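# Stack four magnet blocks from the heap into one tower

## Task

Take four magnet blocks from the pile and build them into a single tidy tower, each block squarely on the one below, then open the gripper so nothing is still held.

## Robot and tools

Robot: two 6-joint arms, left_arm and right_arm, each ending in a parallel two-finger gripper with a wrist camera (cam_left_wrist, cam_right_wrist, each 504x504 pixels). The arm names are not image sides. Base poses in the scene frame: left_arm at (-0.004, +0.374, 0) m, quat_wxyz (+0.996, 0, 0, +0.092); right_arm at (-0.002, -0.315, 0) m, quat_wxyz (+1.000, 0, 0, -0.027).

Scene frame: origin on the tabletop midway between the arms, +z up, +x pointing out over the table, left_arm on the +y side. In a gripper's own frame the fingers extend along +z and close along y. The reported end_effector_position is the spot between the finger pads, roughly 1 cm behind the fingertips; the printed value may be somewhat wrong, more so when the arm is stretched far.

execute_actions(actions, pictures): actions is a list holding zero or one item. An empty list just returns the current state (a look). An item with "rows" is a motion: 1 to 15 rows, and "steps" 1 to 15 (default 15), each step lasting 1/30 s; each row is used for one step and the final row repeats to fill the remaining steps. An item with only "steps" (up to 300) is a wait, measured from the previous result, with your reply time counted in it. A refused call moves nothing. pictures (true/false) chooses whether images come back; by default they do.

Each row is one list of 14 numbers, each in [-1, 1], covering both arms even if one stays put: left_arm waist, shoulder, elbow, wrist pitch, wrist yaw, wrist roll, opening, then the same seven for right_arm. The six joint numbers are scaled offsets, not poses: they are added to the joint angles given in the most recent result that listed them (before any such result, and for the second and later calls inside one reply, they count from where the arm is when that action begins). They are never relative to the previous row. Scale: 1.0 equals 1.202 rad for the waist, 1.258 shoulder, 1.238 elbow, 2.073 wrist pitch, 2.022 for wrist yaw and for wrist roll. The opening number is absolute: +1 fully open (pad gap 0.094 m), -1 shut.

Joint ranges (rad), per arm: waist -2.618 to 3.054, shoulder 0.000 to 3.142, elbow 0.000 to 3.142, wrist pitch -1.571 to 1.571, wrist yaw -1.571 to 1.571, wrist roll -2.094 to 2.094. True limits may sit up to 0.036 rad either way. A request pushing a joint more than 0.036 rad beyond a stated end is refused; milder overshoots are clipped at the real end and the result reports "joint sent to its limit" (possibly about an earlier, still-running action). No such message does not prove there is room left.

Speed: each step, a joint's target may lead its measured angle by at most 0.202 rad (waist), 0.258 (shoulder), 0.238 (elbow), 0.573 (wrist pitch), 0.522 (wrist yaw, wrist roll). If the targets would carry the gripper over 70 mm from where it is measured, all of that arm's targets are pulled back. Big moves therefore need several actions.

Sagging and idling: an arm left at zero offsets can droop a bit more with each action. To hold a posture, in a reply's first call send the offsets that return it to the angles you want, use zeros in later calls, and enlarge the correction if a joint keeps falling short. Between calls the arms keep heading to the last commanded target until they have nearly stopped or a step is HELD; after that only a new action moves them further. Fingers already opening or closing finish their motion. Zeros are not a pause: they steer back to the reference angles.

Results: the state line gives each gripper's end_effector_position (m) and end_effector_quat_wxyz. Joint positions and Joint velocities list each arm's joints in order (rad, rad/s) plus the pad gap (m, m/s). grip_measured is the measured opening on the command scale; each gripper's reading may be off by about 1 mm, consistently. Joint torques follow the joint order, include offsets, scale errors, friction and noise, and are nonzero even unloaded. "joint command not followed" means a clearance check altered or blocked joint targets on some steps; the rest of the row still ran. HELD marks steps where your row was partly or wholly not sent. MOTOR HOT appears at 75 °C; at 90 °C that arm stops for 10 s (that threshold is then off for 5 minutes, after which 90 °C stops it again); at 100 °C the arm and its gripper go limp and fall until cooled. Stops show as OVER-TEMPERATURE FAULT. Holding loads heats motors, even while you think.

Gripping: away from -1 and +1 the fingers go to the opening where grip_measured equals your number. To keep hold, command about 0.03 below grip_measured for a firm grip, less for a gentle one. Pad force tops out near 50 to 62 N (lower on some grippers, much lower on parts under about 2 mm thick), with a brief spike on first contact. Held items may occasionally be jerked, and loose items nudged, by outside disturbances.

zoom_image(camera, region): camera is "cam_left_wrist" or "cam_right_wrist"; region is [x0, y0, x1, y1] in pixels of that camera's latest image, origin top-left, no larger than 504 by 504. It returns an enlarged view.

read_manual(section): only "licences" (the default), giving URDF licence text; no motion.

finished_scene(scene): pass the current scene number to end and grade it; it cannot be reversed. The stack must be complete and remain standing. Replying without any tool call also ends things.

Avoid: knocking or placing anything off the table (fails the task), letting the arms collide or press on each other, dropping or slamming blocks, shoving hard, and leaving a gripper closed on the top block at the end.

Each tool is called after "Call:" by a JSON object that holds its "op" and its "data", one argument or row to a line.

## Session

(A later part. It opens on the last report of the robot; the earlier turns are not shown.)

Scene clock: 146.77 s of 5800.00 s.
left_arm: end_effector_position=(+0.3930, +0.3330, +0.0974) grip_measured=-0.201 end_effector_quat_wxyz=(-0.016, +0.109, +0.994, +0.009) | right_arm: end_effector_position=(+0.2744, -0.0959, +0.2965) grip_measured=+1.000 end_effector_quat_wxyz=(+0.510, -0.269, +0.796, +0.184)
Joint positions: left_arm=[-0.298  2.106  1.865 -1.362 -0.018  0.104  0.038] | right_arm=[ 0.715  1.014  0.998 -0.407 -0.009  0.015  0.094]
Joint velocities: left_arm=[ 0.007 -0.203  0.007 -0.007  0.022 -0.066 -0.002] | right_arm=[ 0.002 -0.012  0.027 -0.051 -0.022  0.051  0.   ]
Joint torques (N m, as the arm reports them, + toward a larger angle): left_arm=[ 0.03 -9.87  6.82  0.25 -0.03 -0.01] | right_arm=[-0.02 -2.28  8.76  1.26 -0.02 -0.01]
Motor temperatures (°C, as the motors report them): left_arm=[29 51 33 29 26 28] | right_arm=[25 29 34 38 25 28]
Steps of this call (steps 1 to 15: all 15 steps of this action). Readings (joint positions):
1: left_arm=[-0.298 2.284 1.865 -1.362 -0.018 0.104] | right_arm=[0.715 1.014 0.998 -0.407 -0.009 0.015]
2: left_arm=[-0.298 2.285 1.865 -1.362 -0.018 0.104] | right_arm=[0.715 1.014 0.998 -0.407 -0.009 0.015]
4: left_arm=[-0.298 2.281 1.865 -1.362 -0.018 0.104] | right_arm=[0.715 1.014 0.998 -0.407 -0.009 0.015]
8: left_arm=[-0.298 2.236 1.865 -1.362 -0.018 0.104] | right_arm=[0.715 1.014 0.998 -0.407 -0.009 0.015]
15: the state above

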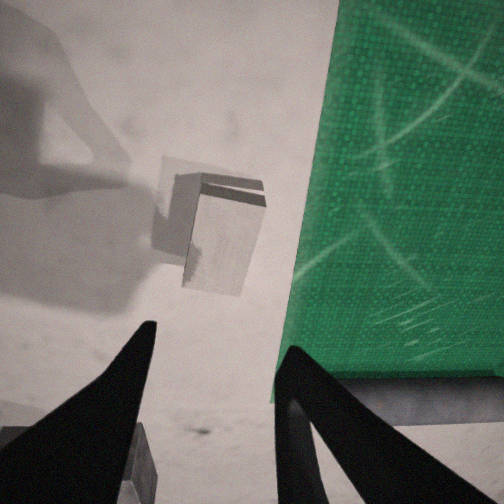

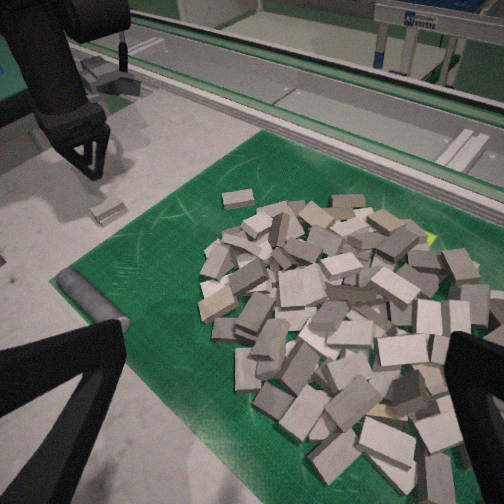

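Call:
{"op": "execute_actions", "data": {
  "actions": [
    {"rows":[[-0.01,0,0.02,0.02,0,0,-0.2,0,0,0,0,0,0,1],[-0.02,0,0.035,0.04,0,0,-0.2,0,0,0,0,0,0,1],[-0.035,0.01,0.05,0.06,0,0,-0.2,0,0,0,0,0,0,1],[-0.05,0.02,0.065,0.08,0,0,-0.2,0,0,0,0,0,0,1],[-0.065,0.035,0.08,0.1,0,0,-0.2,0,0,0,0,0,0,1],[-0.08,0.05,0.095,0.12,0,0,-0.2,0,0,0,0,0,0,1],[-0.095,0.065,0.11,0.14,0,0,-0.2,0,0,0,0,0,0,1],[-0.11,0.08,0.125,0.16,0,0,-0.2,0,0,0,0,0,0,1],[-0.125,0.1,0.14,0.18,0,0,-0.2,0,0,0,0,0,0,1],[-0.135,0.12,0.155,0.195,0,0,-0.2,0,0,0,0,0,0,1],[-0.145,0.14,0.17,0.21,0,0,-0.2,0,0,0,0,0,0,1],[-0.155,0.16,0.18,0.22,0,0,-0.2,0,0,0,0,0,0,1],[-0.16,0.175,0.19,0.228,0,0,-0.2,0,0,0,0,0,0,1],[-0.165,0.188,0.195,0.232,0,0,-0.2,0,0,0,0,0,0,1],[-0.168,0.198,0.195,0.232,0,0,-0.2,0,0,0,0,0,0,1]]}
  ],
  "pictures": false
}}

Call:
{"op": "execute_actions", "data": {
  "actions": [
    {"steps":16}
  ]
}}

Scene clock: 159.47 s of 5800.00 s.
left_arm: end_effector_position=(+0.5120, +0.2126, +0.0784) grip_measured=-0.201 end_effector_quat_wxyz=(+0.181, +0.201, +0.963, -0.010) | right_arm: end_effector_position=(+0.2744, -0.0959, +0.2965) grip_measured=+1.000 end_effector_quat_wxyz=(+0.510, -0.269, +0.796, +0.184)
Joint positions: left_arm=[-0.495  2.32   2.074 -0.961 -0.018  0.104  0.038] | right_arm=[ 0.715  1.014  0.998 -0.407 -0.009  0.015  0.094]
Joint velocities: left_arm=[-0.286  0.584  0.139  0.579  0.022 -0.007 -0.   ] | right_arm=[ 0.002 -0.002 -0.022 -0.037 -0.066  0.007  0.   ]
Joint torques (N m, as the arm reports them, + toward a larger angle): left_arm=[  0.97 -13.01   9.85   0.73  -0.08   0.  ] | right_arm=[-0.02 -2.29  8.75  1.26 -0.02 -0.01]
Motor temperatures (°C, as the motors report them): left_arm=[29 50 33 28 26 28] | right_arm=[25 29 34 39 25 28]
Steps of this call (steps 1 to 15: the robot went on to your last target; steps 16 to 90: nothing new was sent; then 9.20 s passed at rest; steps 91 to 105: all 15 steps of this action). Readings (joint positions):
91: left_arm=[-0.298 2.105 1.865 -1.360 -0.018 0.104] | right_arm=[0.715 1.014 0.998 -0.407 -0.009 0.015]
92: left_arm=[-0.298 2.105 1.865 -1.352 -0.018 0.104] | right_arm=[0.715 1.014 0.998 -0.407 -0.009 0.015]
94: left_arm=[-0.308 2.113 1.883 -1.325 -0.018 0.104] | right_arm=[0.715 1.014 0.998 -0.407 -0.009 0.015]
98: left_arm=[-0.370 2.165 1.962 -1.201 -0.020 0.104] | right_arm=[0.715 1.014 0.998 -0.407 -0.009 0.015]
105: the state above

Scene clock: 160.00 s of 5800.00 s.
left_arm: end_effector_position=(+0.5210, +0.2019, +0.0554) grip_measured=-0.201 end_effector_quat_wxyz=(+0.185, +0.207, +0.961, -0.013) | right_arm: end_effector_position=(+0.2744, -0.0959, +0.2965) grip_measured=+1.000 end_effector_quat_wxyz=(+0.510, -0.269, +0.796, +0.184)
Joint positions: left_arm=[-0.507  2.375  2.076 -0.9   -0.015  0.104  0.038] | right_arm=[ 0.715  1.014  0.998 -0.407 -0.009  0.015  0.094]
Joint velocities: left_arm=[ 0.007  0.007 -0.002  0.022  0.022  0.081  0.   ] | right_arm=[ 0.007 -0.012 -0.027 -0.095  0.022  0.051  0.   ]
Joint torques (N m, as the arm reports them, + toward a larger angle): left_arm=[  0.52 -15.15  10.49   1.08  -0.04  -0.02] | right_arm=[ 0.01 -2.3   8.74  1.26 -0.02 -0.02]
Motor temperatures (°C, as the motors report them): left_arm=[29 50 33 29 26 28] | right_arm=[25 29 34 39 25 28]
Steps of this call (steps 1 to 16: the robot went on to your last target). Readings (joint positions):
1: left_arm=[-0.502 2.337 2.076 -0.942 -0.017 0.104] | right_arm=[0.715 1.014 0.998 -0.407 -0.009 0.015]
2: left_arm=[-0.507 2.352 2.076 -0.932 -0.016 0.104] | right_arm=[0.715 1.014 0.998 -0.407 -0.009 0.015]
4: left_arm=[-0.509 2.371 2.076 -0.923 -0.015 0.104] | right_arm=[0.715 1.014 0.998 -0.407 -0.009 0.015]
8: left_arm=[-0.507 2.375 2.076 -0.912 -0.015 0.104] | right_arm=[0.715 1.014 0.998 -0.407 -0.009 0.015]
16: the state above

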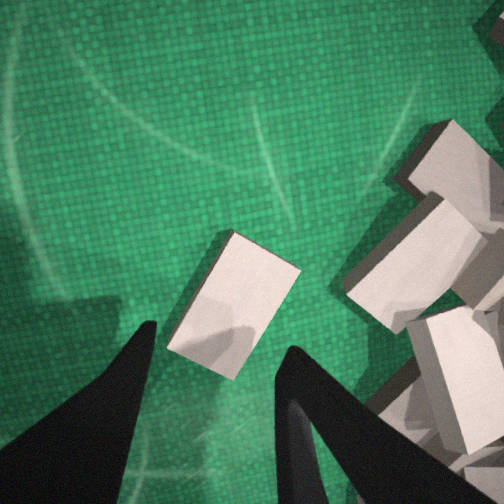

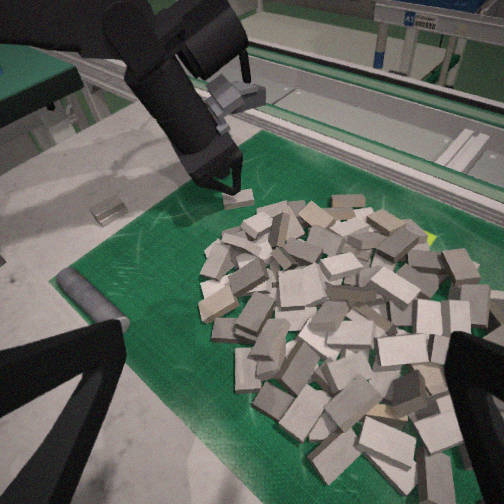

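Call:
{"op": "execute_actions", "data": {
  "actions": [
    {"rows":[[0,0,0,0,0,0.03,-0.15,0,0,0,0,0,0,1],[0,0,0.005,0.005,0,0.06,-0.15,0,0,0,0,0,0,1],[0,0,0.01,0.01,0,0.09,-0.15,0,0,0,0,0,0,1],[0,0,0.015,0.015,0,0.12,-0.15,0,0,0,0,0,0,1],[0,0.005,0.02,0.02,0,0.14,-0.15,0,0,0,0,0,0,1],[0,0.01,0.02,0.025,0,0.155,-0.15,0,0,0,0,0,0,1],[0,0.014,0.02,0.028,0,0.155,-0.15,0,0,0,0,0,0,1],[0,0.018,0.02,0.03,0,0.155,-0.15,0,0,0,0,0,0,1],[0,0.022,0.02,0.03,0,0.155,-0.15,0,0,0,0,0,0,1],[0,0.026,0.02,0.03,0,0.155,-0.15,0,0,0,0,0,0,1],[0,0.03,0.02,0.03,0,0.155,-0.15,0,0,0,0,0,0,1],[0,0.034,0.02,0.03,0,0.155,-0.15,0,0,0,0,0,0,1],[0,0.037,0.02,0.03,0,0.155,-0.15,0,0,0,0,0,0,1]]}
  ],
  "pictures": false
}}

Call:
{"op": "execute_actions", "data": {
  "actions": [
    {"steps":10}
  ]
}}

Scene clock: 168.17 s of 5800.00 s.
left_arm: end_effector_position=(+0.5274, +0.1998, +0.0358) grip_measured=-0.151 end_effector_quat_wxyz=(+0.184, +0.343, +0.921, +0.014) | right_arm: end_effector_position=(+0.2744, -0.0959, +0.2965) grip_measured=+1.000 end_effector_quat_wxyz=(+0.510, -0.269, +0.796, +0.184)
Joint positions: left_arm=[-0.507  2.419  2.076 -0.856 -0.015  0.392  0.04 ] | right_arm=[ 0.715  1.014  0.998 -0.407 -0.009  0.015  0.094]
Joint velocities: left_arm=[-0.007  0.149 -0.002 -0.022 -0.066  0.154  0.002] | right_arm=[ 0.017  0.007 -0.046  0.037 -0.007 -0.037  0.   ]
Joint torques (N m, as the arm reports them, + toward a larger angle): left_arm=[ -0.04 -14.17   9.97   1.1   -0.03   0.02] | right_arm=[-0.02 -2.32  8.75  1.26 -0.01 -0.01]
Motor temperatures (°C, as the motors report them): left_arm=[29 54 35 29 26 28] | right_arm=[25 29 34 39 25 28]
Steps of this call (steps 1 to 15: the robot went on to your last target; steps 16 to 90: nothing new was sent; then 4.67 s passed at rest; steps 91 to 105: all 15 steps of this action). Readings (joint positions):
91: left_arm=[-0.507 2.375 2.076 -0.898 -0.015 0.112] | right_arm=[0.715 1.014 0.998 -0.407 -0.009 0.015]
92: left_arm=[-0.507 2.375 2.076 -0.898 -0.015 0.131] | right_arm=[0.715 1.014 0.998 -0.407 -0.009 0.015]
94: left_arm=[-0.507 2.375 2.076 -0.897 -0.015 0.193] | right_arm=[0.715 1.014 0.998 -0.407 -0.009 0.015]
98: left_arm=[-0.507 2.380 2.076 -0.875 -0.015 0.318] | right_arm=[0.715 1.014 0.998 -0.407 -0.009 0.015]
105: the state above

Scene clock: 168.50 s of 5800.00 s.
left_arm: end_effector_position=(+0.5272, +0.1999, +0.0307) grip_measured=-0.151 end_effector_quat_wxyz=(+0.181, +0.351, +0.919, +0.015) | right_arm: end_effector_position=(+0.2744, -0.0959, +0.2965) grip_measured=+1.000 end_effector_quat_wxyz=(+0.510, -0.269, +0.796, +0.184)
Joint positions: left_arm=[-0.507  2.429  2.076 -0.854 -0.015  0.409  0.04 ] | right_arm=[ 0.715  1.014  0.998 -0.407 -0.009  0.015  0.094]
Joint velocities: left_arm=[-0.002 -0.002 -0.007 -0.081 -0.022  0.051  0.   ] | right_arm=[-0.017 -0.012 -0.002  0.022 -0.051 -0.007  0.   ]
Joint torques (N m, as the arm reports them, + toward a larger angle): left_arm=[ -0.15 -14.26   9.94   1.05   0.     0.05] | right_arm=[-0.01 -2.27  8.74  1.25 -0.01 -0.02]
Motor temperatures (°C, as the motors report them): left_arm=[29 54 35 29 26 28] | right_arm=[25 29 34 39 25 28]
Steps of this call (steps 1 to 10: the robot went on to your last target). Readings (joint positions):
1: left_arm=[-0.507 2.424 2.076 -0.856 -0.015 0.396] | right_arm=[0.715 1.014 0.998 -0.407 -0.009 0.015]
2: left_arm=[-0.507 2.427 2.076 -0.856 -0.015 0.399] | right_arm=[0.715 1.014 0.998 -0.407 -0.009 0.015]
4: left_arm=[-0.507 2.429 2.076 -0.856 -0.015 0.404] | right_arm=[0.715 1.014 0.998 -0.407 -0.009 0.015]
8: left_arm=[-0.507 2.429 2.076 -0.854 -0.015 0.408] | right_arm=[0.715 1.014 0.998 -0.407 -0.009 0.015]
10: the state above

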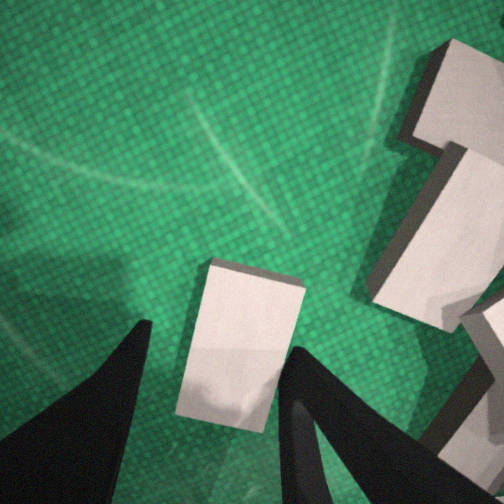

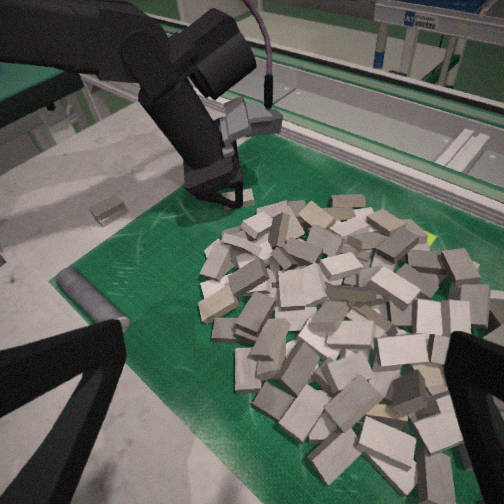

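Call:
{"op": "execute_actions", "data": {
  "actions": [
    {"rows":[[-0.008,0,0,0,0,0.01,-0.15,0,0,0,0,0,0,1],[-0.014,0,0,0,0,0.02,-0.15,0,0,0,0,0,0,1],[-0.017,0,0,0,0,0.028,-0.15,0,0,0,0,0,0,1],[-0.017,0.004,0,0,0,0.028,-0.15,0,0,0,0,0,0,1],[-0.017,0.007,0,0,0,0.028,-0.15,0,0,0,0,0,0,1],[-0.017,0.01,0,0,0,0.028,-0.15,0,0,0,0,0,0,1],[-0.017,0.012,0,0,0,0.028,-0.15,0,0,0,0,0,0,1]]}
  ]
}}

Scene clock: 172.20 s of 5800.00 s.
left_arm: end_effector_position=(+0.5257, +0.1956, +0.0280) grip_measured=-0.151 end_effector_quat_wxyz=(+0.178, +0.377, +0.908, +0.019) | right_arm: end_effector_position=(+0.2744, -0.0959, +0.2965) grip_measured=+1.000 end_effector_quat_wxyz=(+0.510, -0.269, +0.796, +0.184)
Joint positions: left_arm=[-0.516  2.434  2.076 -0.852 -0.016  0.458  0.04 ] | right_arm=[ 0.715  1.014  0.998 -0.407 -0.009  0.015  0.094]
Joint velocities: left_arm=[ 0.012  0.017 -0.002 -0.037  0.007  0.095 -0.001] | right_arm=[ 0.007 -0.007 -0.007  0.007  0.007 -0.051  0.   ]
Joint torques (N m, as the arm reports them, + toward a larger angle): left_arm=[ -1.1  -12.97   7.67   0.88   0.01   0.02] | right_arm=[-0.02 -2.31  8.75  1.25 -0.03 -0.02]
Motor temperatures (°C, as the motors report them): left_arm=[29 55 35 29 26 28] | right_arm=[25 29 34 39 25 28]
Steps of this call (steps 1 to 30: the robot went on to your last target; steps 31 to 90: nothing new was sent; then 0.20 s passed at rest; steps 91 to 105: all 15 steps of this action). Readings (joint positions):
91: left_arm=[-0.507 2.429 2.076 -0.853 -0.015 0.414] | right_arm=[0.715 1.014 0.998 -0.407 -0.009 0.015]
92: left_arm=[-0.507 2.429 2.076 -0.853 -0.015 0.419] | right_arm=[0.715 1.014 0.998 -0.407 -0.009 0.015]
94: left_arm=[-0.509 2.429 2.076 -0.853 -0.015 0.434] | right_arm=[0.715 1.014 0.998 -0.407 -0.009 0.015]
98: left_arm=[-0.515 2.433 2.076 -0.853 -0.015 0.450] | right_arm=[0.715 1.014 0.998 -0.407 -0.009 0.015]
105: the state above

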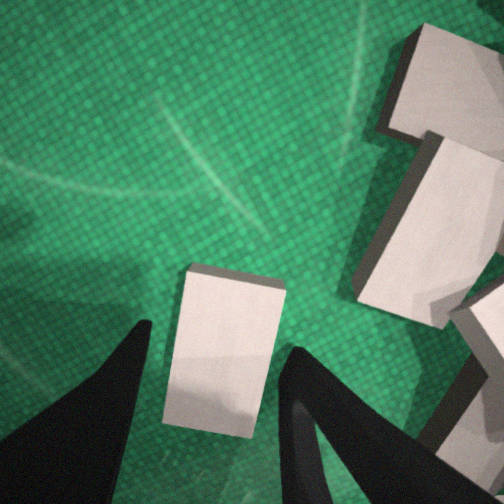

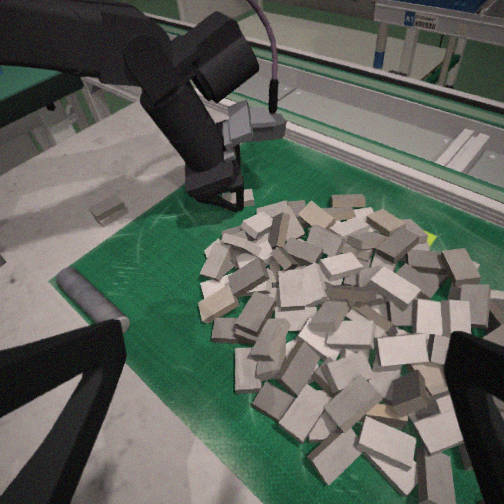

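Call:
{"op": "execute_actions", "data": {
  "actions": [
    {"rows":[[0,0.006,0,0,0,0,-0.15,0,0,0,0,0,0,1],[0,0.009,0,0,0,0,-0.15,0,0,0,0,0,0,1],[0,0.012,0,0,0,0,-0.15,0,0,0,0,0,0,1],[0,0.014,0,0,0,0,-0.15,0,0,0,0,0,0,1],[0,0.014,0,0,0,0,-0.18,0,0,0,0,0,0,1],[0,0.014,0,0,0,0,-0.21,0,0,0,0,0,0,1],[0,0.014,0,0,0,0,-0.24,0,0,0,0,0,0,1],[0,0.014,0,0,0,0,-0.27,0,0,0,0,0,0,1],[0,0.014,0,0,0,0,-0.31,0,0,0,0,0,0,1],[0,0.014,0,0,0,0,-0.35,0,0,0,0,0,0,1],[0,0.014,0,0,0,0,-0.4,0,0,0,0,0,0,1],[0,0.014,0,0,0,0,-0.44,0,0,0,0,0,0,1],[0,0.014,0,0,0,0,-0.48,0,0,0,0,0,0,1],[0,0.014,0,0,0,0,-0.52,0,0,0,0,0,0,1],[0,0.014,0,0,0,0,-0.55,0,0,0,0,0,0,1]]}
  ],
  "pictures": false
}}

Call:
{"op": "execute_actions", "data": {
  "actions": [
    {"rows":[[0,0,0,0,0,0,-0.55,0,0,0,0,0,0,1],[0,0,0,0,0,0,-0.55,0,0,0,0,0,0,1],[0,-0.015,0,0,0,0,-0.55,0,0,0,0,0,0,1],[0,-0.025,0,0,0,0,-0.55,0,0,0,0,0,0,1],[0,-0.035,0,0,0,0,-0.55,0,0,0,0,0,0,1],[0,-0.045,0,0,0,0,-0.55,0,0,0,0,0,0,1],[0,-0.055,0,0,0,0,-0.55,0,0,0,0,0,0,1],[0,-0.065,0,0,0,0,-0.55,0,0,0,0,0,0,1],[0,-0.075,0,0,0,0,-0.55,0,0,0,0,0,0,1],[0,-0.085,0,0,0,0,-0.55,0,0,0,0,0,0,1],[0,-0.095,0,0,0,0,-0.55,0,0,0,0,0,0,1],[0,-0.105,0,0,0,0,-0.55,0,0,0,0,0,0,1]]}
  ]
}}

Scene clock: 180.87 s of 5800.00 s.
left_arm: end_effector_position=(+0.5252, +0.1947, +0.0267) grip_measured=-0.484 end_effector_quat_wxyz=(+0.178, +0.379, +0.908, +0.016) | right_arm: end_effector_position=(+0.2744, -0.0959, +0.2965) grip_measured=+1.000 end_effector_quat_wxyz=(+0.510, -0.269, +0.796, +0.184)
Joint positions: left_arm=[-0.516  2.437  2.076 -0.852 -0.01   0.46   0.024] | right_arm=[ 0.715  1.014  0.998 -0.407 -0.009  0.015  0.094]
Joint velocities: left_arm=[-0.017  0.002 -0.007 -0.037 -0.007  0.022 -0.   ] | right_arm=[-0.022 -0.002  0.007 -0.066 -0.051  0.037  0.   ]
Joint torques (N m, as the arm reports them, + toward a larger angle): left_arm=[ -0.16 -12.44   7.45   0.89  -0.08   0.  ] | right_arm=[-0.02 -2.3   8.75  1.25 -0.02 -0.02]
Motor temperatures (°C, as the motors report them): left_arm=[29 55 35 29 26 28] | right_arm=[25 29 34 39 25 28]
Steps of this call (steps 1 to 15: the robot went on to your last target; steps 16 to 90: nothing new was sent; then 5.17 s passed at rest; steps 91 to 105: all 15 steps of this action). Readings (joint positions):
91: left_arm=[-0.516 2.434 2.076 -0.852 -0.016 0.460] | right_arm=[0.715 1.014 0.998 -0.407 -0.009 0.015]
92: left_arm=[-0.516 2.434 2.076 -0.852 -0.016 0.460] | right_arm=[0.715 1.014 0.998 -0.407 -0.009 0.015]
94: left_arm=[-0.516 2.434 2.076 -0.852 -0.016 0.460] | right_arm=[0.715 1.014 0.998 -0.407 -0.009 0.015]
98: left_arm=[-0.516 2.435 2.076 -0.852 -0.013 0.460] | right_arm=[0.715 1.014 0.998 -0.407 -0.009 0.015]
105: the state above

Scene clock: 181.37 s of 5800.00 s.
left_arm: end_effector_position=(+0.5300, +0.1930, +0.0840) grip_measured=-0.484 end_effector_quat_wxyz=(+0.226, +0.375, +0.899, +0.019) | right_arm: end_effector_position=(+0.2744, -0.0959, +0.2965) grip_measured=+1.000 end_effector_quat_wxyz=(+0.510, -0.269, +0.796, +0.184)
Joint positions: left_arm=[-0.516  2.329  2.076 -0.86  -0.01   0.46   0.024] | right_arm=[ 0.715  1.014  0.998 -0.407 -0.009  0.015  0.094]
Joint velocities: left_arm=[ 0.002 -0.32  -0.017  0.037 -0.022 -0.007  0.   ] | right_arm=[ 0.002  0.007 -0.002 -0.022  0.037  0.037  0.   ]
Joint torques (N m, as the arm reports them, + toward a larger angle): left_arm=[ -0.11 -13.7    7.92   1.09   0.     0.01] | right_arm=[-0.03 -2.3   8.75  1.26 -0.02 -0.02]
Motor temperatures (°C, as the motors report them): left_arm=[29 55 35 29 26 28] | right_arm=[25 29 34 39 25 28]
Steps of this call (steps 1 to 15: all 15 steps of this action). Readings (joint positions):
1: left_arm=[-0.516 2.437 2.076 -0.852 -0.010 0.460] | right_arm=[0.715 1.014 0.998 -0.407 -0.009 0.015]
2: left_arm=[-0.516 2.437 2.076 -0.852 -0.010 0.460] | right_arm=[0.715 1.014 0.998 -0.407 -0.009 0.015]
4: left_arm=[-0.516 2.435 2.076 -0.852 -0.010 0.460] | right_arm=[0.715 1.014 0.998 -0.407 -0.009 0.015]
8: left_arm=[-0.516 2.420 2.076 -0.856 -0.010 0.460] | right_arm=[0.715 1.014 0.998 -0.407 -0.009 0.015]
15: the state above

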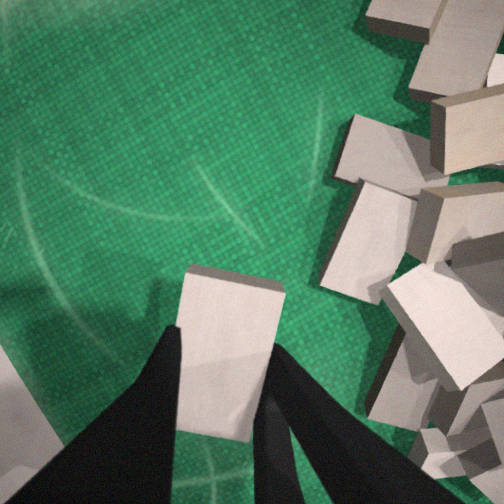

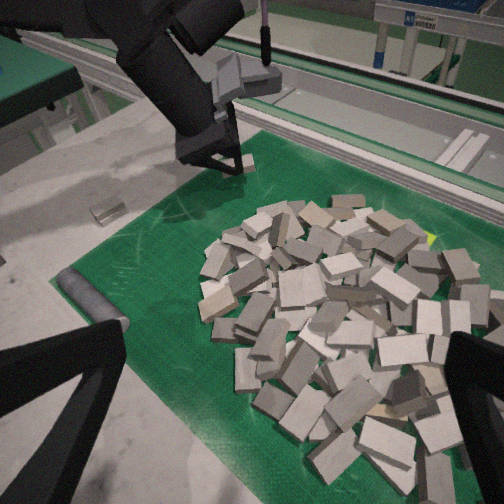

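Call:
{"op": "execute_actions", "data": {
  "actions": [
    {"rows":[[0,-0.03,-0.02,0,0,-0.015,-0.55,0,0,0,0,0,0,1],[0.01,-0.05,-0.04,0,0,-0.03,-0.55,0,0,0,0,0,0,1],[0.02,-0.07,-0.065,0,0,-0.045,-0.55,0,0,0,0,0,0,1],[0.03,-0.09,-0.09,0.005,0,-0.06,-0.55,0,0,0,0,0,0,1],[0.04,-0.11,-0.115,0.01,0,-0.075,-0.55,0,0,0,0,0,0,1],[0.055,-0.13,-0.14,0.015,0,-0.09,-0.55,0,0,0,0,0,0,1],[0.07,-0.15,-0.17,0.02,0,-0.105,-0.55,0,0,0,0,0,0,1],[0.085,-0.17,-0.2,0.025,0,-0.12,-0.55,0,0,0,0,0,0,1],[0.1,-0.19,-0.23,0.03,0,-0.135,-0.55,0,0,0,0,0,0,1],[0.115,-0.21,-0.26,0.035,0,-0.15,-0.55,0,0,0,0,0,0,1],[0.13,-0.23,-0.29,0.04,0,-0.165,-0.55,0,0,0,0,0,0,1],[0.145,-0.25,-0.32,0.045,0,-0.18,-0.55,0,0,0,0,0,0,1],[0.16,-0.27,-0.35,0.05,0,-0.195,-0.55,0,0,0,0,0,0,1],[0.175,-0.29,-0.38,0.055,0,-0.21,-0.55,0,0,0,0,0,0,1],[0.185,-0.31,-0.41,0.06,0,-0.225,-0.55,0,0,0,0,0,0,1]]}
  ],
  "pictures": false
}}

Call:
{"op": "execute_actions", "data": {
  "actions": [
    {"steps":10}
  ],
  "pictures": false
}}

Scene clock: 187.10 s of 5800.00 s.
left_arm: end_effector_position=(+0.4739, +0.3110, +0.1000) grip_measured=-0.485 end_effector_quat_wxyz=(+0.207, +0.131, +0.970, +0.003) | right_arm: end_effector_position=(+0.2744, -0.0959, +0.2965) grip_measured=+1.000 end_effector_quat_wxyz=(+0.510, -0.269, +0.796, +0.184)
Joint positions: left_arm=[-0.32   2.004  1.641 -0.791 -0.008  0.133  0.024] | right_arm=[ 0.715  1.014  0.998 -0.407 -0.009  0.015  0.094]
Joint velocities: left_arm=[ 0.598 -0.745 -1.038  0.256 -0.007 -0.857 -0.   ] | right_arm=[-0.007  0.002  0.002  0.007 -0.051 -0.007  0.   ]
Joint torques (N m, as the arm reports them, + toward a larger angle): left_arm=[ -0.88 -12.32   6.74   1.08  -0.01  -0.02] | right_arm=[-0.01 -2.29  8.74  1.26 -0.02 -0.02]
Motor temperatures (°C, as the motors report them): left_arm=[29 56 35 30 26 28] | right_arm=[25 29 34 39 25 28]
Steps of this call (steps 1 to 30: the robot went on to your last target; steps 31 to 90: nothing new was sent; then 2.23 s passed at rest; steps 91 to 105: all 15 steps of this action). Readings (joint positions):
91: left_arm=[-0.516 2.313 2.074 -0.860 -0.010 0.456] | right_arm=[0.715 1.014 0.998 -0.407 -0.009 0.015]
92: left_arm=[-0.516 2.309 2.065 -0.858 -0.010 0.447] | right_arm=[0.715 1.014 0.998 -0.407 -0.009 0.015]
94: left_arm=[-0.513 2.285 2.020 -0.855 -0.010 0.417] | right_arm=[0.715 1.014 0.998 -0.407 -0.009 0.015]
98: left_arm=[-0.477 2.198 1.888 -0.849 -0.007 0.329] | right_arm=[0.715 1.014 0.998 -0.407 -0.009 0.015]
105: the state above

Scene clock: 187.43 s of 5800.00 s.
left_arm: end_effector_position=(+0.4660, +0.3309, +0.1011) grip_measured=-0.485 end_effector_quat_wxyz=(+0.210, +0.058, +0.976, -0.001) | right_arm: end_effector_position=(+0.2744, -0.0959, +0.2965) grip_measured=+1.000 end_effector_quat_wxyz=(+0.510, -0.269, +0.796, +0.184)
Joint positions: left_arm=[-0.283  1.959  1.579 -0.768 -0.015  0.023  0.024] | right_arm=[ 0.715  1.014  0.998 -0.407 -0.009  0.015  0.094]
Joint velocities: left_arm=[-0.012 -0.002 -0.002 -0.022 -0.051 -0.066  0.   ] | right_arm=[-0.007  0.012  0.007  0.022 -0.081  0.022  0.   ]
Joint torques (N m, as the arm reports them, + toward a larger angle): left_arm=[ -0.83 -11.95   6.65   1.24   0.04  -0.07] | right_arm=[-0.02 -2.29  8.72  1.26 -0.02 -0.02]
Motor temperatures (°C, as the motors report them): left_arm=[29 56 35 30 26 28] | right_arm=[25 29 34 39 25 28]
Steps of this call (steps 1 to 10: the robot went on to your last target). Readings (joint positions):
1: left_arm=[-0.301 1.982 1.612 -0.788 -0.010 0.107] | right_arm=[0.715 1.014 0.998 -0.407 -0.009 0.015]
2: left_arm=[-0.288 1.968 1.595 -0.788 -0.013 0.087] | right_arm=[0.715 1.014 0.998 -0.407 -0.009 0.015]
4: left_arm=[-0.277 1.959 1.583 -0.785 -0.017 0.058] | right_arm=[0.715 1.014 0.998 -0.407 -0.009 0.015]
8: left_arm=[-0.282 1.959 1.579 -0.772 -0.015 0.030] | right_arm=[0.715 1.014 0.998 -0.407 -0.009 0.015]
10: the state above

Call:
{"op": "execute_actions", "data": {
  "actions": [
    {"rows":[[-0.005,-0.02,-0.02,0,0,0,-0.55,0,0,0,0,0,0,1],[-0.01,-0.035,-0.04,0,0,0,-0.55,0,0,0,0,0,0,1],[-0.015,-0.05,-0.06,0.005,0,0,-0.55,0,0,0,0,0,0,1],[-0.02,-0.065,-0.08,0.01,0,0,-0.55,0,0,0,0,0,0,1],[-0.02,-0.08,-0.1,0.018,0,0,-0.55,0,0,0,0,0,0,1],[-0.02,-0.095,-0.12,0.018,0,0,-0.55,0,0,0,0,0,0,1],[-0.02,-0.11,-0.14,0.018,0,0,-0.55,0,0,0,0,0,0,1],[-0.02,-0.12,-0.16,0.018,0,0,-0.55,0,0,0,0,0,0,1],[-0.02,-0.13,-0.18,0.018,0,0,-0.55,0,0,0,0,0,0,1],[-0.02,-0.14,-0.2,0.018,0,0,-0.55,0,0,0,0,0,0,1],[-0.02,-0.148,-0.22,0.018,0,0,-0.55,0,0,0,0,0,0,1],[-0.02,-0.154,-0.235,0.018,0,0,-0.55,0,0,0,0,0,0,1],[-0.02,-0.158,-0.25,0.018,0,0,-0.55,0,0,0,0,0,0,1],[-0.02,-0.16,-0.26,0.018,0,0,-0.55,0,0,0,0,0,0,1],[-0.02,-0.16,-0.267,0.018,0,0,-0.55,0,0,0,0,0,0,1]]}
  ],
  "pictures": false
}}

Call:
{"op": "execute_actions", "data": {
  "actions": [
    {"steps":10}
  ]
}}

Scene clock: 193.23 s of 5800.00 s.
left_arm: end_effector_position=(+0.3917, +0.3329, +0.0766) grip_measured=-0.485 end_effector_quat_wxyz=(+0.161, +0.063, +0.985, -0.001) | right_arm: end_effector_position=(+0.2744, -0.0959, +0.2965) grip_measured=+1.000 end_effector_quat_wxyz=(+0.510, -0.269, +0.796, +0.184)
Joint positions: left_arm=[-0.297  1.781  1.282 -0.749 -0.015  0.016  0.024] | right_arm=[ 0.715  1.014  0.998 -0.407 -0.009  0.015  0.094]
Joint velocities: left_arm=[-0.007 -0.066 -0.403  0.007  0.007 -0.051  0.   ] | right_arm=[-0.002 -0.002 -0.017 -0.007  0.007 -0.022  0.   ]
Joint torques (N m, as the arm reports them, + toward a larger angle): left_arm=[-0.93 -9.99  6.58  1.04 -0.03  0.06] | right_arm=[-0.01 -2.28  8.74  1.26 -0.02 -0.01]
Motor temperatures (°C, as the motors report them): left_arm=[29 55 34 30 26 28] | right_arm=[25 29 35 39 25 28]
Steps of this call (steps 1 to 30: the robot went on to your last target; steps 31 to 90: nothing new was sent; then 2.30 s passed at rest; steps 91 to 105: all 15 steps of this action). Readings (joint positions):
91: left_arm=[-0.283 1.959 1.577 -0.761 -0.015 0.011] | right_arm=[0.715 1.014 0.998 -0.407 -0.009 0.015]
92: left_arm=[-0.283 1.956 1.570 -0.759 -0.015 0.012] | right_arm=[0.715 1.014 0.998 -0.407 -0.009 0.015]
94: left_arm=[-0.285 1.935 1.532 -0.755 -0.015 0.014] | right_arm=[0.715 1.014 0.998 -0.407 -0.009 0.015]
98: left_arm=[-0.294 1.867 1.428 -0.753 -0.015 0.015] | right_arm=[0.715 1.014 0.998 -0.407 -0.009 0.015]
105: the state above

Scene clock: 193.57 s of 5800.00 s.
left_arm: end_effector_position=(+0.3832, +0.3338, +0.0677) grip_measured=-0.485 end_effector_quat_wxyz=(+0.147, +0.063, +0.987, +0.000) | right_arm: end_effector_position=(+0.2744, -0.0959, +0.2965) grip_measured=+1.000 end_effector_quat_wxyz=(+0.510, -0.269, +0.796, +0.184)
Joint positions: left_arm=[-0.297  1.78   1.254 -0.749 -0.015  0.017  0.024] | right_arm=[ 0.715  1.014  0.998 -0.407 -0.009  0.015  0.094]
Joint velocities: left_arm=[ 0.012 -0.007 -0.002 -0.037 -0.022 -0.007 -0.   ] | right_arm=[-0.007  0.002 -0.032  0.037  0.022  0.022  0.   ]
Joint torques (N m, as the arm reports them, + toward a larger angle): left_arm=[ -0.84 -10.31   6.79   0.97  -0.03   0.09] | right_arm=[-0.02 -2.31  8.71  1.26 -0.02 -0.01]
Motor temperatures (°C, as the motors report them): left_arm=[29 55 34 30 26 28] | right_arm=[25 29 35 39 25 28]
Steps of this call (steps 1 to 10: the robot went on to your last target). Readings (joint positions):
1: left_arm=[-0.297 1.780 1.270 -0.750 -0.015 0.016] | right_arm=[0.715 1.014 0.998 -0.407 -0.009 0.015]
2: left_arm=[-0.297 1.780 1.262 -0.750 -0.015 0.016] | right_arm=[0.715 1.014 0.998 -0.407 -0.009 0.015]
4: left_arm=[-0.297 1.780 1.254 -0.750 -0.015 0.016] | right_arm=[0.715 1.014 0.998 -0.407 -0.009 0.015]
8: left_arm=[-0.297 1.780 1.254 -0.750 -0.015 0.017] | right_arm=[0.715 1.014 0.998 -0.407 -0.009 0.015]
10: the state above

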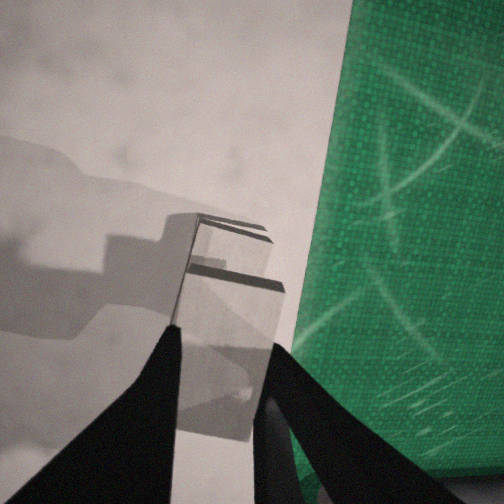

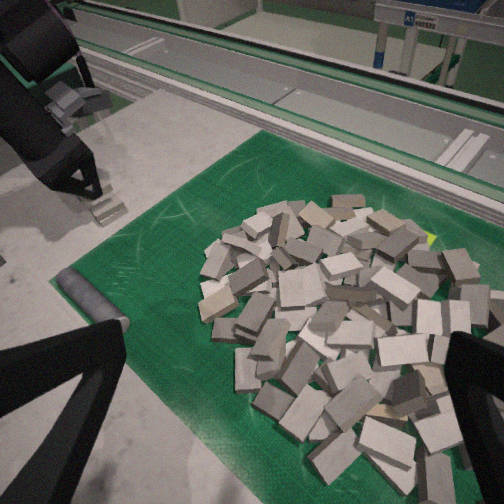

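Call:
{"op": "execute_actions", "data": {
  "actions": [
    {"rows":[[0,0.006,0,0.008,0,0,-0.55,0,0,0,0,0,0,1],[0,0.01,0,0.012,0,0,-0.55,0,0,0,0,0,0,1],[0,0.014,0,0.016,0,0,-0.55,0,0,0,0,0,0,1],[0,0.018,0,0.019,0,0,-0.55,0,0,0,0,0,0,1],[0,0.022,0,0.022,0,0,-0.55,0,0,0,0,0,0,1],[0,0.026,0,0.024,0,0,-0.55,0,0,0,0,0,0,1],[0,0.03,0,0.024,0,0,-0.55,0,0,0,0,0,0,1],[0,0.034,0,0.024,0,0,-0.55,0,0,0,0,0,0,1],[0,0.038,0,0.024,0,0,-0.55,0,0,0,0,0,0,1]]}
  ],
  "pictures": false
}}

Call:
{"op": "execute_actions", "data": {
  "actions": [
    {"steps":6}
  ]
}}

Call:
{"op": "zoom_image", "data": {
  "camera": "cam_right_wrist",
  "region": [70,170,150,240]
}}

Call:
{"op": "zoom_image", "data": {
  "camera": "cam_left_wrist",
  "region": [140,170,340,360]
}}

Scene clock: 198.67 s of 5800.00 s.
left_arm: end_effector_position=(+0.3858, +0.3335, +0.0502) grip_measured=-0.485 end_effector_quat_wxyz=(+0.133, +0.063, +0.989, +0.001) | right_arm: end_effector_position=(+0.2744, -0.0959, +0.2965) grip_measured=+1.000 end_effector_quat_wxyz=(+0.510, -0.269, +0.796, +0.184)
Joint positions: left_arm=[-0.297  1.832  1.254 -0.725 -0.015  0.017  0.024] | right_arm=[ 0.715  1.014  0.998 -0.407 -0.009  0.015  0.094]
Joint velocities: left_arm=[ 0.017  0.002  0.002  0.081 -0.037 -0.022  0.001] | right_arm=[-0.007 -0.002 -0.007  0.022 -0.037  0.007  0.   ]
Joint torques (N m, as the arm reports them, + toward a larger angle): left_arm=[-0.02 -9.04  7.1   0.94 -0.02  0.  ] | right_arm=[-0.02 -2.29  8.74  1.25 -0.02 -0.02]
Motor temperatures (°C, as the motors report them): left_arm=[29 53 34 30 26 28] | right_arm=[25 29 35 39 25 28]
Steps of this call (steps 1 to 30: the robot went on to your last target; steps 31 to 90: nothing new was sent; then 1.60 s passed at rest; steps 91 to 105: all 15 steps of this action). Readings (joint positions):
91: left_arm=[-0.297 1.780 1.254 -0.749 -0.015 0.017] | right_arm=[0.715 1.014 0.998 -0.407 -0.009 0.015]
92: left_arm=[-0.297 1.782 1.254 -0.749 -0.015 0.017] | right_arm=[0.715 1.014 0.998 -0.407 -0.009 0.015]
94: left_arm=[-0.297 1.788 1.254 -0.744 -0.015 0.017] | right_arm=[0.715 1.014 0.998 -0.407 -0.009 0.015]
98: left_arm=[-0.297 1.812 1.254 -0.731 -0.015 0.017] | right_arm=[0.715 1.014 0.998 -0.407 -0.009 0.015]
105: the state above

Scene clock: 198.87 s of 5800.00 s.
left_arm: end_effector_position=(+0.3865, +0.3334, +0.0504) grip_measured=-0.485 end_effector_quat_wxyz=(+0.135, +0.063, +0.989, +0.001) | right_arm: end_effector_position=(+0.2744, -0.0959, +0.2965) grip_measured=+1.000 end_effector_quat_wxyz=(+0.510, -0.269, +0.796, +0.184)
Joint positions: left_arm=[-0.297  1.832  1.254 -0.722 -0.015  0.017  0.024] | right_arm=[ 0.715  1.014  0.998 -0.407 -0.009  0.015  0.094]
Joint velocities: left_arm=[ 0.002 -0.012 -0.002  0.007  0.022 -0.051 -0.001] | right_arm=[ 0.022 -0.002  0.002  0.022  0.081 -0.007  0.   ]
Joint torques (N m, as the arm reports them, + toward a larger angle): left_arm=[-0.04 -9.04  7.14  0.96 -0.02  0.01] | right_arm=[-0.02 -2.29  8.74  1.26 -0.02 -0.01]
Motor temperatures (°C, as the motors report them): left_arm=[29 53 34 30 26 28] | right_arm=[25 29 35 39 25 28]
Steps of this call (steps 1 to 6: the robot went on to your last target). Readings (joint positions):
1: left_arm=[-0.297 1.832 1.254 -0.724 -0.015 0.017] | right_arm=[0.715 1.014 0.998 -0.407 -0.009 0.015]
2: left_arm=[-0.297 1.832 1.254 -0.723 -0.015 0.017] | right_arm=[0.715 1.014 0.998 -0.407 -0.009 0.015]
4: left_arm=[-0.297 1.832 1.254 -0.723 -0.015 0.017] | right_arm=[0.715 1.014 0.998 -0.407 -0.009 0.015]
6: the state above

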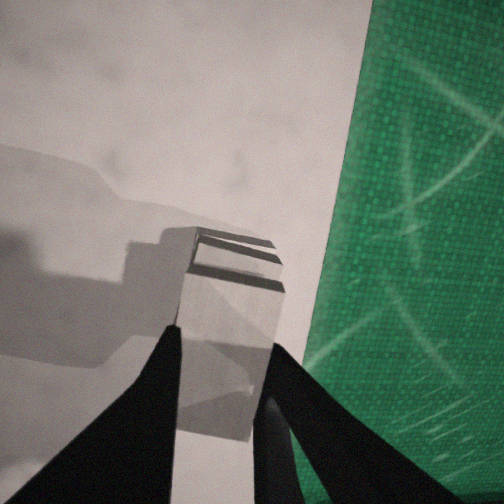

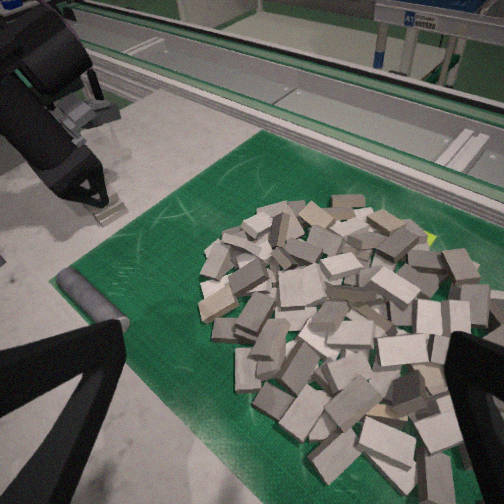

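Region (70, 170, 150, 240) of cam_right_wrist's 504x504 image, scaled by 6.300, with more detail than that image has; it fills the top 441 rows of this view, and the rest is white.

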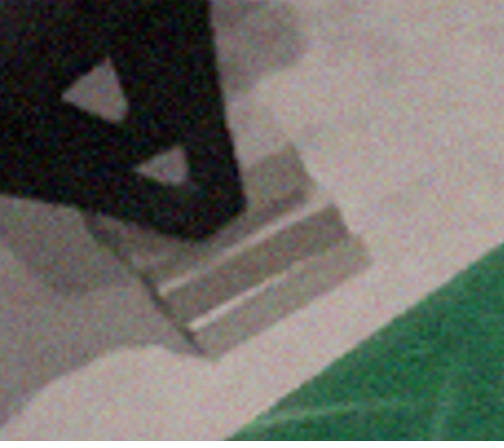

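Region (140, 170, 340, 360) of cam_left_wrist's 504x504 image, scaled by 2.520, with more detail than that image has; it fills the top 479 rows of this view, and the rest is white.

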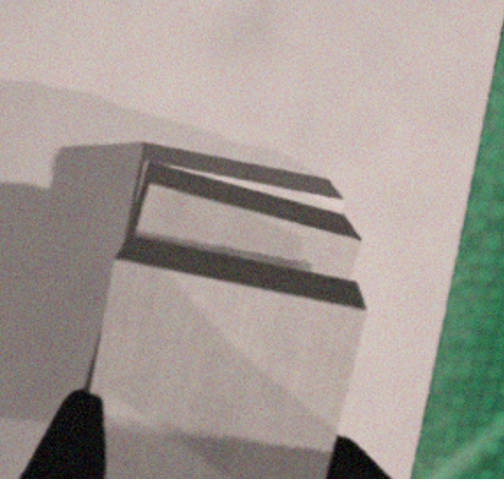

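Call:
{"op": "execute_actions", "data": {
  "actions": [
    {"rows":[[0,0,0,0.01,0,0,-0.55,0,0,0,0,0,0,1],[0,0,0,0.016,0,0,-0.55,0,0,0,0,0,0,1],[0,0.004,0,0.021,0,0,-0.55,0,0,0,0,0,0,1],[0,0.008,0,0.024,0,0,-0.55,0,0,0,0,0,0,1],[0,0.011,0,0.024,0,0,-0.55,0,0,0,0,0,0,1],[0,0.014,0,0.024,0,0,-0.55,0,0,0,0,0,0,1],[0,0.017,0,0.024,0,0,-0.55,0,0,0,0,0,0,1],[0,0.019,0,0.024,0,0,-0.55,0,0,0,0,0,0,1]]}
  ],
  "pictures": false
}}

Call:
{"op": "execute_actions", "data": {
  "actions": [
    {"steps":6}
  ]
}}

Call:
{"op": "zoom_image", "data": {
  "camera": "cam_right_wrist",
  "region": [70,170,150,240]
}}

Call:
{"op": "zoom_image", "data": {
  "camera": "cam_left_wrist",
  "region": [140,170,340,360]
}}

Scene clock: 203.27 s of 5800.00 s.
left_arm: end_effector_position=(+0.3911, +0.3330, +0.0453) grip_measured=-0.485 end_effector_quat_wxyz=(+0.138, +0.063, +0.988, +0.001) | right_arm: end_effector_position=(+0.2744, -0.0959, +0.2965) grip_measured=+1.000 end_effector_quat_wxyz=(+0.510, -0.269, +0.796, +0.184)
Joint positions: left_arm=[-0.297  1.85   1.254 -0.697 -0.015  0.017  0.024] | right_arm=[ 0.715  1.014  0.998 -0.407 -0.009  0.015  0.094]
Joint velocities: left_arm=[ 0.012 -0.007  0.007 -0.066 -0.022 -0.037  0.   ] | right_arm=[-0.012 -0.002  0.012 -0.022 -0.007  0.007  0.   ]
Joint torques (N m, as the arm reports them, + toward a larger angle): left_arm=[-0.13 -8.34  7.12  1.03  0.02  0.  ] | right_arm=[-0.01 -2.28  8.75  1.26 -0.02 -0.01]
Motor temperatures (°C, as the motors report them): left_arm=[29 52 34 30 26 28] | right_arm=[25 29 35 39 25 28]
Steps of this call (steps 1 to 15: the robot went on to your last target; steps 16 to 90: nothing new was sent; then 0.90 s passed at rest; steps 91 to 105: all 15 steps of this action). Readings (joint positions):
91: left_arm=[-0.297 1.832 1.254 -0.722 -0.015 0.017] | right_arm=[0.715 1.014 0.998 -0.407 -0.009 0.015]
92: left_arm=[-0.297 1.832 1.254 -0.721 -0.015 0.017] | right_arm=[0.715 1.014 0.998 -0.407 -0.009 0.015]
94: left_arm=[-0.297 1.833 1.254 -0.715 -0.015 0.017] | right_arm=[0.715 1.014 0.998 -0.407 -0.009 0.015]
98: left_arm=[-0.297 1.846 1.254 -0.700 -0.015 0.017] | right_arm=[0.715 1.014 0.998 -0.407 -0.009 0.015]
105: the state above

Scene clock: 203.47 s of 5800.00 s.
left_arm: end_effector_position=(+0.3911, +0.3330, +0.0453) grip_measured=-0.485 end_effector_quat_wxyz=(+0.138, +0.063, +0.988, +0.001) | right_arm: end_effector_position=(+0.2744, -0.0959, +0.2965) grip_measured=+1.000 end_effector_quat_wxyz=(+0.510, -0.269, +0.796, +0.184)
Joint positions: left_arm=[-0.297  1.85   1.254 -0.697 -0.015  0.017  0.024] | right_arm=[ 0.715  1.014  0.998 -0.407 -0.009  0.015  0.094]
Joint velocities: left_arm=[-0.002 -0.017 -0.002 -0.007 -0.007  0.022  0.   ] | right_arm=[-0.007 -0.002 -0.002 -0.051  0.007  0.037  0.   ]
Joint torques (N m, as the arm reports them, + toward a larger angle): left_arm=[ 0.04 -8.47  7.03  1.01 -0.04  0.01] | right_arm=[-0.01 -2.29  8.74  1.26 -0.01 -0.01]
Motor temperatures (°C, as the motors report them): left_arm=[29 52 34 30 26 28] | right_arm=[25 29 35 39 25 28]
Steps of this call (steps 1 to 6: the robot went on to your last target). Readings (joint positions):
1: left_arm=[-0.297 1.850 1.254 -0.697 -0.015 0.017] | right_arm=[0.715 1.014 0.998 -0.407 -0.009 0.015]
2: left_arm=[-0.297 1.850 1.254 -0.697 -0.015 0.017] | right_arm=[0.715 1.014 0.998 -0.407 -0.009 0.015]
4: left_arm=[-0.297 1.850 1.254 -0.697 -0.015 0.017] | right_arm=[0.715 1.014 0.998 -0.407 -0.009 0.015]
6: the state above

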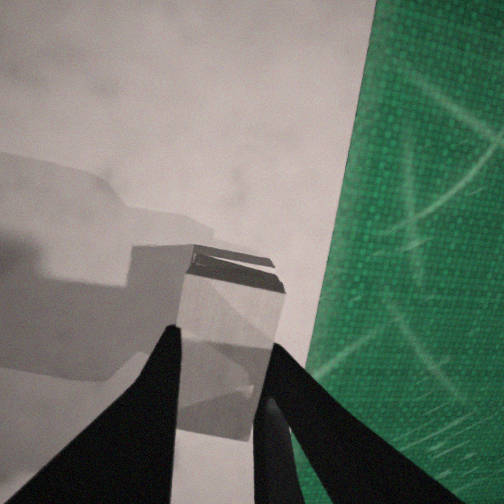

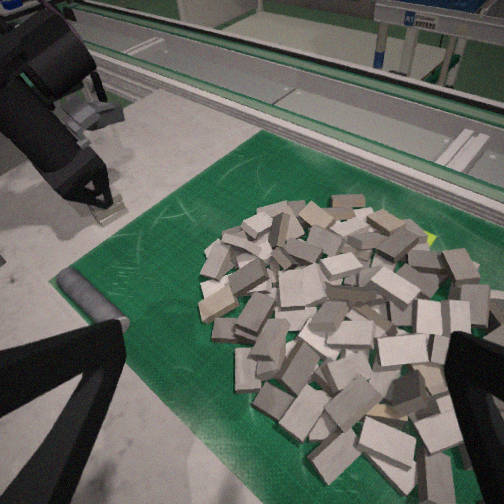

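Region (70, 170, 150, 240) of cam_right_wrist's 504x504 image, scaled by 6.300, with more detail than that image has; it fills the top 441 rows of this view, and the rest is white.

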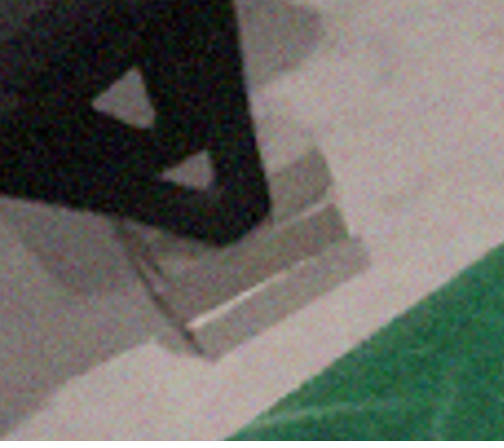

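Region (140, 170, 340, 360) of cam_left_wrist's 504x504 image, scaled by 2.520, with more detail than that image has; it fills the top 479 rows of this view, and the rest is white.

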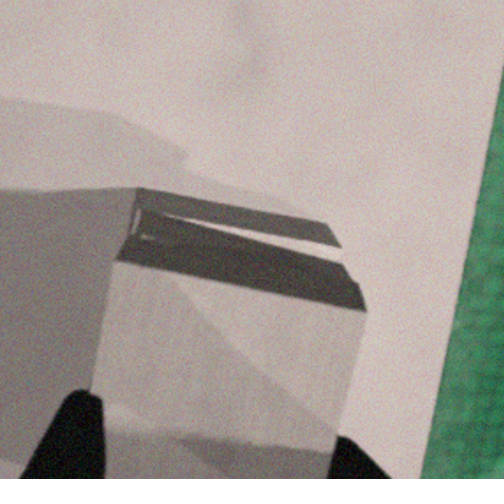

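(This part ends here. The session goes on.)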